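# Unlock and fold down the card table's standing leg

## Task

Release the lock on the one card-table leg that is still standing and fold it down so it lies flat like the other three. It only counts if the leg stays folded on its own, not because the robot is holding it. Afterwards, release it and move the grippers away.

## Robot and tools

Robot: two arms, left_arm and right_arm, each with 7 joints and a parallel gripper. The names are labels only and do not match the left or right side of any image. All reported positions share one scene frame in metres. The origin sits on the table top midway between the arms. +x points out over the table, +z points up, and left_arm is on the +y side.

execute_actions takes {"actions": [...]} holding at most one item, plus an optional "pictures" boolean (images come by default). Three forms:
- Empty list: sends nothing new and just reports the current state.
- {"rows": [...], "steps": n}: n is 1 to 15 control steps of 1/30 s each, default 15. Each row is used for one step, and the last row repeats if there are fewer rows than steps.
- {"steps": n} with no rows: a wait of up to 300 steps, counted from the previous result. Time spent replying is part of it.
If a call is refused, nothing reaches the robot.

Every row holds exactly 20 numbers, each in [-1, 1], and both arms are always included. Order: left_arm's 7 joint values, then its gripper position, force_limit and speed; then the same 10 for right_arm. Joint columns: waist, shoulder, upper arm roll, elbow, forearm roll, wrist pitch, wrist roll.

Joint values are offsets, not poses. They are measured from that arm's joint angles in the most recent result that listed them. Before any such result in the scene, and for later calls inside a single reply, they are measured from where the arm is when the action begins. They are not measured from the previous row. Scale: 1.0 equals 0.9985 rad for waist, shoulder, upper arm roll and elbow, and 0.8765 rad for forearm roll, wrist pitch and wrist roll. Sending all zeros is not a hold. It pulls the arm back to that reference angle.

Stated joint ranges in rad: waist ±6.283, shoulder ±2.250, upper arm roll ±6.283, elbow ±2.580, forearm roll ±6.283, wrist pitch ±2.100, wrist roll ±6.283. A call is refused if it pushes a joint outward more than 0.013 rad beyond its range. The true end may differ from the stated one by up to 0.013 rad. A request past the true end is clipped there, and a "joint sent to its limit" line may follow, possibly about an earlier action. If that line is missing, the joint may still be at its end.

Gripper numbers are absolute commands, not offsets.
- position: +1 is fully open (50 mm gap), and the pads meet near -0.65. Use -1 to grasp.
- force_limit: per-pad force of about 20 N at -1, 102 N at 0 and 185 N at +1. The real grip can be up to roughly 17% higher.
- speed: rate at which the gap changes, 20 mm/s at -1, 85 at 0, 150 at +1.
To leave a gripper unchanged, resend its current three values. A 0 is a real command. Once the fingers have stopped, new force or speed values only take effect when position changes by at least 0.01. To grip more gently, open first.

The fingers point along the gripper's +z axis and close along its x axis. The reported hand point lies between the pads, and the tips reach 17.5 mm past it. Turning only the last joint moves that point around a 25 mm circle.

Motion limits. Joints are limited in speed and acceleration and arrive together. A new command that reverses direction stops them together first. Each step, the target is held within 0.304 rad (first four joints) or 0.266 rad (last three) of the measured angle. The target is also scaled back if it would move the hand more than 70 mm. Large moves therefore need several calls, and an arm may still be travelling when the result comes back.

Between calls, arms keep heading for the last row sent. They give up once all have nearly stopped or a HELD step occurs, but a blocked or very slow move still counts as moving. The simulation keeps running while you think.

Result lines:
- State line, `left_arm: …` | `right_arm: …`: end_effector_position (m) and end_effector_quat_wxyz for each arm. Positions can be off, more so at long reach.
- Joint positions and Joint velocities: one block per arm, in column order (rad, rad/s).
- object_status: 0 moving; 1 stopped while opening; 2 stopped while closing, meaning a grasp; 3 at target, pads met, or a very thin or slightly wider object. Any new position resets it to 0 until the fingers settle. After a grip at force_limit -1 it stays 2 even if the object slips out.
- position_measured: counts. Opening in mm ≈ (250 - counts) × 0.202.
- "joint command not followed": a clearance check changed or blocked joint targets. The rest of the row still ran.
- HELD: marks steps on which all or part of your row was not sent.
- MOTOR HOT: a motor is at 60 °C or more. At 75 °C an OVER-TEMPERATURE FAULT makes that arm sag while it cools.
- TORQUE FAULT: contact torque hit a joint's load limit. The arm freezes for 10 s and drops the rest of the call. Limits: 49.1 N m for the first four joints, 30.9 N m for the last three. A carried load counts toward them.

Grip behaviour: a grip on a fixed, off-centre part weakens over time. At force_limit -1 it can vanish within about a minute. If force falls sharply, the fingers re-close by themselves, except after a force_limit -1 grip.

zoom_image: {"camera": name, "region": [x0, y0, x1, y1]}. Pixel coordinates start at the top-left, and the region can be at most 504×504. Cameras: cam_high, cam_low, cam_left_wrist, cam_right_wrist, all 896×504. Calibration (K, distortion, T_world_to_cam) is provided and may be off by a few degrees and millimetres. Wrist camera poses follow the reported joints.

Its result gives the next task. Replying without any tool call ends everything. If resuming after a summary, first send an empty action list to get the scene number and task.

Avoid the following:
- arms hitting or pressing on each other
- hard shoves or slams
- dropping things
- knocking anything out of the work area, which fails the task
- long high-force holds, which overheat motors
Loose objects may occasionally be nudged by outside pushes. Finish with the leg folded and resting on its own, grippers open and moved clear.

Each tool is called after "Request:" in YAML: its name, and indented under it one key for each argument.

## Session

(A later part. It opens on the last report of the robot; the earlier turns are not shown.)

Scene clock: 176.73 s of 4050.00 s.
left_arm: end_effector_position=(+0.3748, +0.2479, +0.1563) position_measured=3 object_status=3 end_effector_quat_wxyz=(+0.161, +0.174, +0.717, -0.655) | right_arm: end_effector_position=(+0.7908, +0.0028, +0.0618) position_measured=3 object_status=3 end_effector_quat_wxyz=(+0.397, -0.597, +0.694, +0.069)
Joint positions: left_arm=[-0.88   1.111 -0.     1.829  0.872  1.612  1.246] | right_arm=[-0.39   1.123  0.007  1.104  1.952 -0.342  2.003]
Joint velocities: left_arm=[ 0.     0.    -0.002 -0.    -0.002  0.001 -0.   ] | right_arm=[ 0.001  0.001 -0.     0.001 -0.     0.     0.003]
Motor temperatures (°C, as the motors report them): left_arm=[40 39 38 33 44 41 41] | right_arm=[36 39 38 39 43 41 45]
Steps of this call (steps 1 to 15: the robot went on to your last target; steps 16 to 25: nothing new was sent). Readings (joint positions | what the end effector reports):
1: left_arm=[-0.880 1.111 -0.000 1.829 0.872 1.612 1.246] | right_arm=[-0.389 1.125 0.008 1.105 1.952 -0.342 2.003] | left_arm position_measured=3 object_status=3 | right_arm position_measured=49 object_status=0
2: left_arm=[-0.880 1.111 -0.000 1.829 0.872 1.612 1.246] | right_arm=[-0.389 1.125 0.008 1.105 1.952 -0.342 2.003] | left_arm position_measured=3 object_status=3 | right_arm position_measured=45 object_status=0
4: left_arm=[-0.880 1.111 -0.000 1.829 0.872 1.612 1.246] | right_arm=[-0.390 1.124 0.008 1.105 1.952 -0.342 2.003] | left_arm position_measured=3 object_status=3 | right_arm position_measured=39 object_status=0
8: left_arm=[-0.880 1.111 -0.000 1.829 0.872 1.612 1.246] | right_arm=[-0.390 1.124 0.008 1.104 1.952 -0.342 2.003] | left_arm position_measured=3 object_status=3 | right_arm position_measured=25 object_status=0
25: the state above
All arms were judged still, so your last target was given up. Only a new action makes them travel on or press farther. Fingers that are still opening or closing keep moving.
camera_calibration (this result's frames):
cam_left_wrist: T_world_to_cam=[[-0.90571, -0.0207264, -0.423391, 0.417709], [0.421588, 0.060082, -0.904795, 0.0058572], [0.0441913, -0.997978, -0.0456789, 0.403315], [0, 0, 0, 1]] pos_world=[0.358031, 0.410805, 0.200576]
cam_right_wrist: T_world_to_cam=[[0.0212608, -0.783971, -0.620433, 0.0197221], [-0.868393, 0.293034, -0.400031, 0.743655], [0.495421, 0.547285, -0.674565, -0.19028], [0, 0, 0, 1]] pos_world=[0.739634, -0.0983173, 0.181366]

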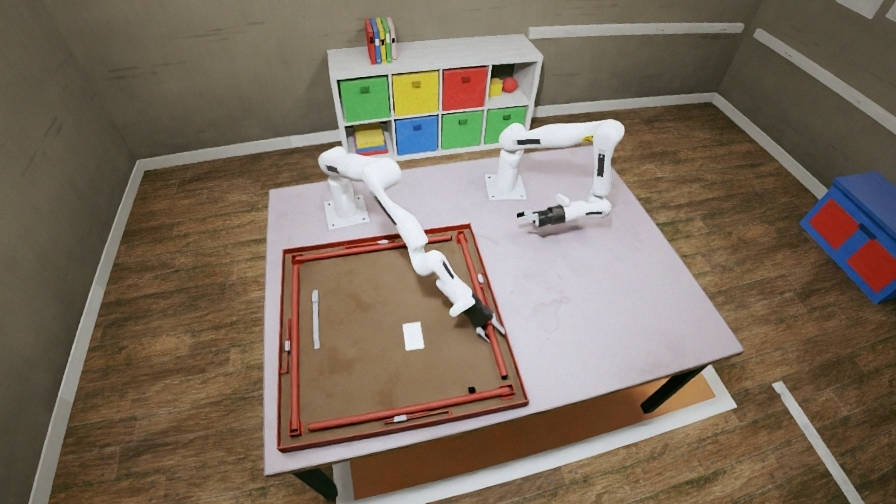

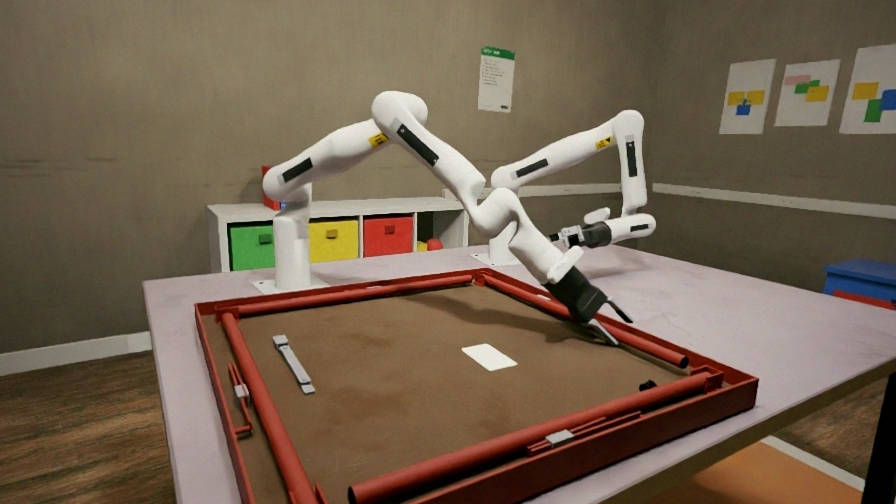

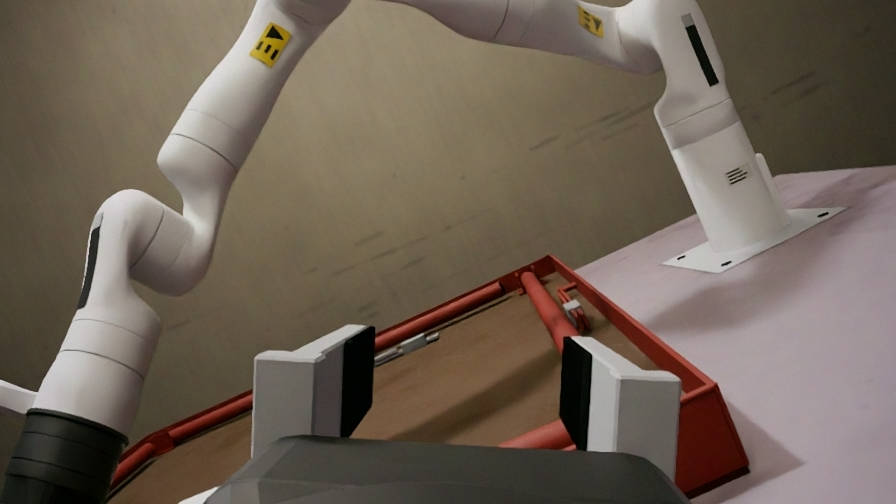

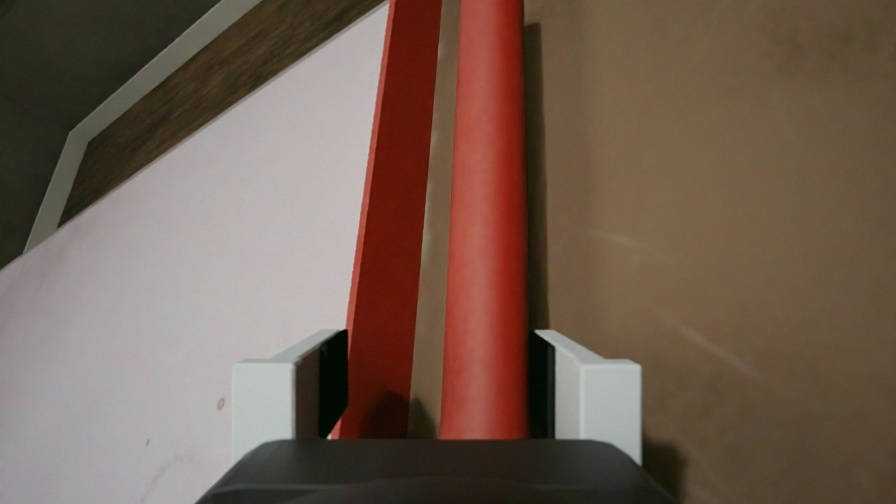

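Request:
execute_actions:
  actions:
    - {"rows":[[0,0,0,0,0,0,0,1,-0.5,0.5, 0.007,0,0,0,0,0,0,1,-0.5,-1],[0,0,0,0,0,0,0,1,-0.5,0.5, 0.007,0,0,0,0,0,0,1,-0.5,-1],[0,0,0,0,0,0,0,1,-0.5,0.5, 0.007,0,0,0,0,0,0,1,-0.5,-1],[0,0,0,0,0,0,0,1,-0.5,0.5, 0.014,0,0,0,0,0,0,1,-0.5,-1],[0,0,0,0,0,0,0,1,-0.5,0.5, 0.014,0,0,0,0,0,0,1,-0.5,-1],[0,0,0,0,0,0,0,1,-0.5,0.5, 0.014,0,0,0,0,0,0,1,-0.5,-1],[0,0,0,0,0,0,0,1,-0.5,0.5, 0.022,-0.003,0,0,0,0,0,1,-0.5,-1],[0,0,0,0,0,0,0,1,-0.5,0.5, 0.022,-0.003,0,0,0,0,0,1,-0.5,-1],[0,0,0,0,0,0,0,1,-0.5,0.5, 0.03,-0.012,0,0,0,0,0,1,-0.5,-1],[0,0,0,0,0,0,0,1,-0.5,0.5, 0.038,-0.022,0,0,0,0,0,1,-0.5,-1],[0,0,0,0,0,0,0,1,-0.5,0.5, 0.046,-0.032,0,0,0,0,0,1,-0.5,-1],[0,0,0,0,0,0,0,1,-0.5,0.5, 0.055,-0.045,0,0,0,0,0,1,-0.5,-1]]}
  pictures: false

Request:
execute_actions:
  actions:
    - {"rows":[[-0.2,-0.15,0,0,0,0,0,1,-0.5,0.5, 0.45,-0.45,0,0.2,0,0,0,1,-0.5,-1]]}
  pictures: false

Request:
execute_actions:
  actions:
    - {"steps":20}

Request:
zoom_image:
  camera: "cam_low"
  region: [460, 250, 760, 420]

Scene clock: 180.70 s of 4050.00 s.
left_arm: end_effector_position=(+0.3748, +0.2479, +0.1563) position_measured=3 object_status=3 end_effector_quat_wxyz=(+0.161, +0.174, +0.717, -0.655) | right_arm: end_effector_position=(+0.8227, -0.0358, +0.1008) position_measured=3 object_status=3 end_effector_quat_wxyz=(+0.419, -0.575, +0.701, +0.051)
Joint positions: left_arm=[-0.88   1.111 -0.     1.829  0.872  1.612  1.246] | right_arm=[-0.337  1.079  0.009  1.102  1.952 -0.341  2.003]
Joint velocities: left_arm=[-0.001 -0.     0.001  0.     0.001  0.     0.   ] | right_arm=[ 0.038 -0.055  0.031 -0.04  -0.004  0.02  -0.002]
Motor temperatures (°C, as the motors report them): left_arm=[40 39 38 33 44 41 41] | right_arm=[36 39 38 39 43 41 45]
Steps of this call (steps 1 to 90: nothing new was sent; then 0.47 s passed at rest; steps 91 to 105: all 15 steps of this action). Readings (joint positions | what the end effector reports):
91: left_arm=[-0.880 1.111 -0.000 1.829 0.872 1.612 1.246] | right_arm=[-0.389 1.123 0.007 1.104 1.952 -0.343 2.003] | left_arm position_measured=3 object_status=3 | right_arm position_measured=3 object_status=3
92: left_arm=[-0.880 1.111 -0.000 1.829 0.872 1.612 1.246] | right_arm=[-0.386 1.123 0.005 1.104 1.952 -0.344 2.003] | left_arm position_measured=3 object_status=3 | right_arm position_measured=3 object_status=3
94: left_arm=[-0.880 1.111 -0.000 1.829 0.872 1.612 1.246] | right_arm=[-0.383 1.123 0.007 1.104 1.952 -0.343 2.003] | left_arm position_measured=3 object_status=3 | right_arm position_measured=3 object_status=3
98: left_arm=[-0.880 1.111 -0.000 1.829 0.872 1.612 1.246] | right_arm=[-0.372 1.121 0.006 1.104 1.952 -0.343 2.003] | left_arm position_measured=3 object_status=3 | right_arm position_measured=3 object_status=3
105: the state above

Scene clock: 181.20 s of 4050.00 s.
left_arm: end_effector_position=(+0.3918, +0.3288, +0.1896) position_measured=3 object_status=3 end_effector_quat_wxyz=(+0.252, +0.145, +0.755, -0.588) | right_arm: end_effector_position=(+0.8779, -0.2276, +0.2426) position_measured=3 object_status=3 end_effector_quat_wxyz=(+0.470, -0.485, +0.737, -0.017)
Joint positions: left_arm=[-1.076  0.964 -0.001  1.829  0.872  1.612  1.246] | right_arm=[-0.106  0.847  0.007  1.217  1.952 -0.342  2.003]
Joint velocities: left_arm=[-0.033 -0.026  0.007  0.005  0.001  0.001  0.   ] | right_arm=[ 0.531 -0.526  0.005  0.202 -0.     0.003 -0.002]
Motor temperatures (°C, as the motors report them): left_arm=[40 39 38 33 44 41 41] | right_arm=[36 39 38 39 43 41 45]
Steps of this call (steps 1 to 15: all 15 steps of this action). Readings (joint positions | what the end effector reports):
1: left_arm=[-0.881 1.110 -0.000 1.829 0.872 1.612 1.246] | right_arm=[-0.335 1.077 0.009 1.103 1.952 -0.341 2.003] | left_arm position_measured=3 object_status=3 | right_arm position_measured=3 object_status=3
2: left_arm=[-0.888 1.105 0.001 1.830 0.872 1.611 1.246] | right_arm=[-0.329 1.071 0.007 1.108 1.952 -0.343 2.003] | left_arm position_measured=3 object_status=3 | right_arm position_measured=3 object_status=3
4: left_arm=[-0.917 1.083 0.001 1.830 0.872 1.611 1.246] | right_arm=[-0.302 1.042 0.003 1.128 1.952 -0.345 2.003] | left_arm position_measured=3 object_status=3 | right_arm position_measured=3 object_status=3
8: left_arm=[-1.024 1.003 -0.001 1.829 0.872 1.612 1.246] | right_arm=[-0.230 0.970 0.006 1.167 1.952 -0.343 2.003] | left_arm position_measured=3 object_status=3 | right_arm position_measured=3 object_status=3
15: the state above

Scene clock: 181.87 s of 4050.00 s.
left_arm: end_effector_position=(+0.3919, +0.3302, +0.1904) position_measured=3 object_status=3 end_effector_quat_wxyz=(+0.253, +0.144, +0.755, -0.587) | right_arm: end_effector_position=(+0.8724, -0.4136, +0.3787) position_measured=3 object_status=3 end_effector_quat_wxyz=(+0.515, -0.398, +0.753, -0.098)
Joint positions: left_arm=[-1.08   0.961 -0.     1.829  0.872  1.612  1.246] | right_arm=[ 0.112  0.63   0.009  1.302  1.952 -0.341  2.003]
Joint velocities: left_arm=[ 0.001  0.    -0.001  0.001 -0.     0.002 -0.   ] | right_arm=[ 0.006 -0.006  0.002  0.002 -0.     0.001  0.   ]
Motor temperatures (°C, as the motors report them): left_arm=[40 39 38 33 44 41 41] | right_arm=[36 39 38 39 43 41 45]
Steps of this call (steps 1 to 20: the robot went on to your last target). Readings (joint positions | what the end effector reports):
1: left_arm=[-1.077 0.963 -0.000 1.829 0.872 1.612 1.246] | right_arm=[-0.088 0.829 0.007 1.224 1.952 -0.342 2.003] | left_arm position_measured=3 object_status=3 | right_arm position_measured=3 object_status=3
2: left_arm=[-1.077 0.963 -0.000 1.829 0.872 1.612 1.246] | right_arm=[-0.070 0.812 0.008 1.230 1.952 -0.342 2.003] | left_arm position_measured=3 object_status=3 | right_arm position_measured=3 object_status=3
4: left_arm=[-1.078 0.962 -0.000 1.829 0.872 1.612 1.246] | right_arm=[-0.034 0.776 0.008 1.244 1.952 -0.341 2.003] | left_arm position_measured=3 object_status=3 | right_arm position_measured=3 object_status=3
8: left_arm=[-1.079 0.961 -0.000 1.829 0.872 1.612 1.246] | right_arm=[0.038 0.705 0.009 1.272 1.952 -0.341 2.003] | left_arm position_measured=3 object_status=3 | right_arm position_measured=3 object_status=3
20: the state above
camera_calibration (this result's frames):
cam_left_wrist: T_world_to_cam=[[-0.839265, -0.144404, -0.524196, 0.483293], [0.482952, 0.244911, -0.840699, -0.072701], [0.249782, -0.958731, -0.135805, 0.409952], [0, 0, 0, 1]] pos_world=[0.338323, 0.480628, 0.247894]
cam_right_wrist: T_world_to_cam=[[-0.167088, -0.706017, -0.688202, 0.110342], [-0.473343, 0.669754, -0.572168, 0.939694], [0.864886, 0.230153, -0.446096, -0.32902], [0, 0, 0, 1]] pos_world=[0.747799, -0.475735, 0.466825]

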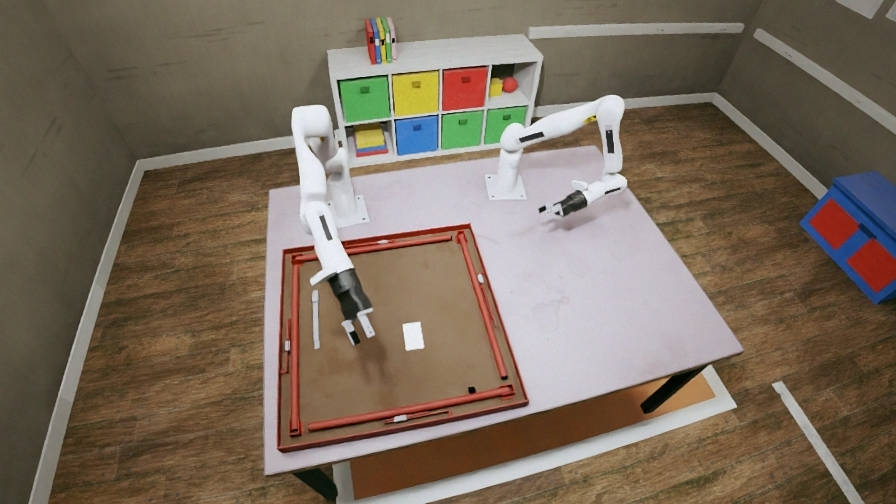

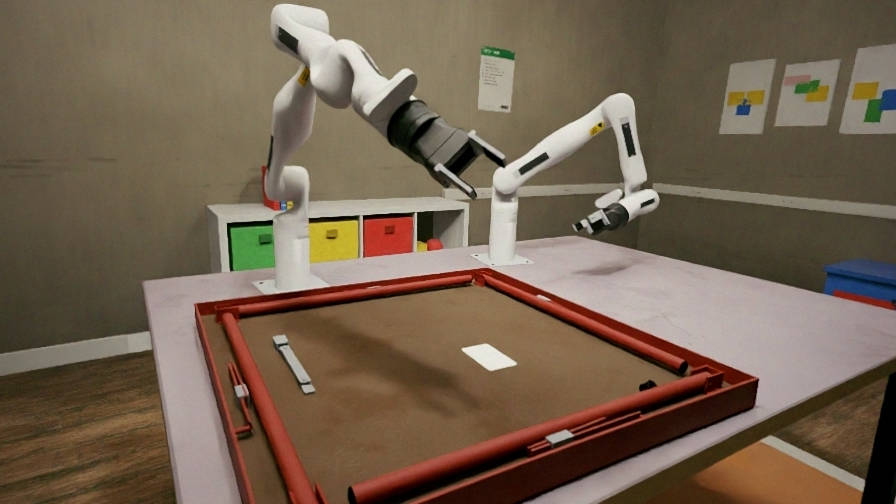

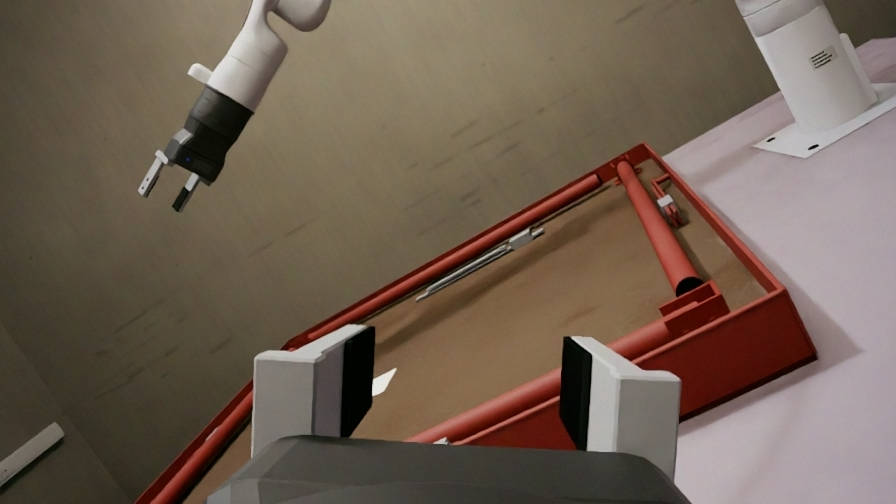

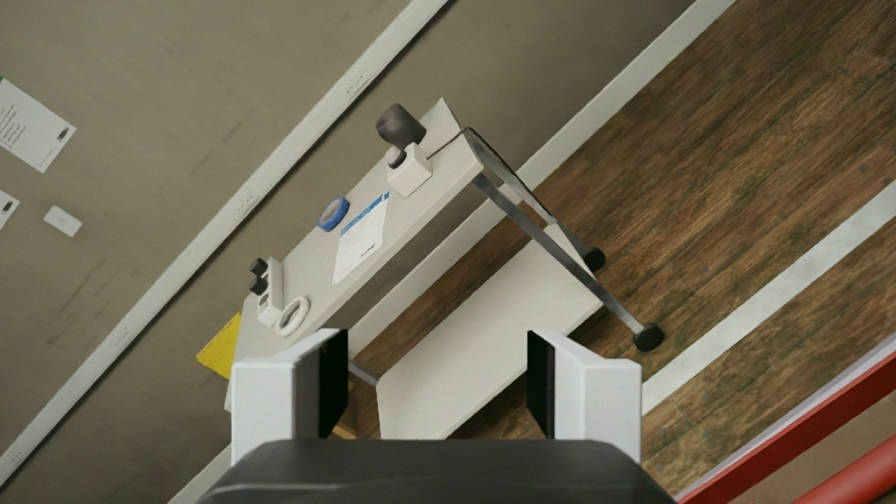

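Region (460, 250, 760, 420) of cam_low's 896x504 image, scaled by 1.680, with more detail than that image has; it fills the top 286 rows of this view, and the rest is white.

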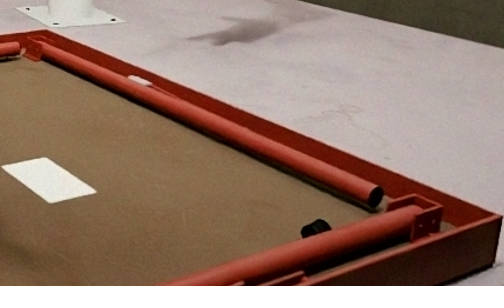

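Request:
zoom_image:
  camera: "cam_low"
  region: [620, 330, 740, 400]

Request:
zoom_image:
  camera: "cam_high"
  region: [440, 220, 540, 410]

Region (620, 330, 740, 400) of cam_low's 896x504 image, scaled by 4.200, with more detail than that image has; it fills the top 294 rows of this view, and the rest is white.

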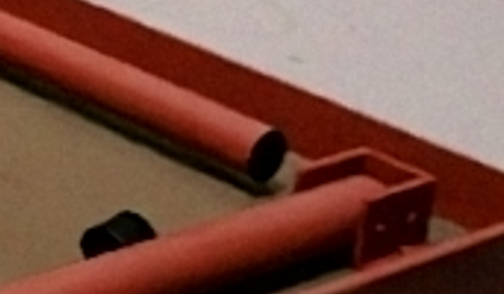

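Region (440, 220, 540, 410) of cam_high's 896x504 image, scaled by 2.653, with more detail than that image has; it fills the left 265 columns of this view, and the rest is white.

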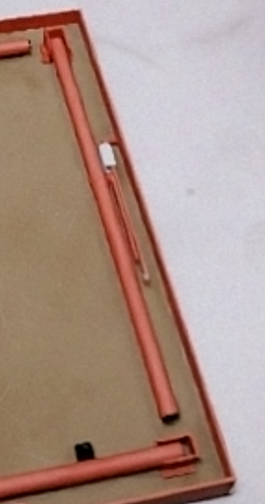

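Request:
finished_scene:
  scene: 1

The scene is finished: the task was done.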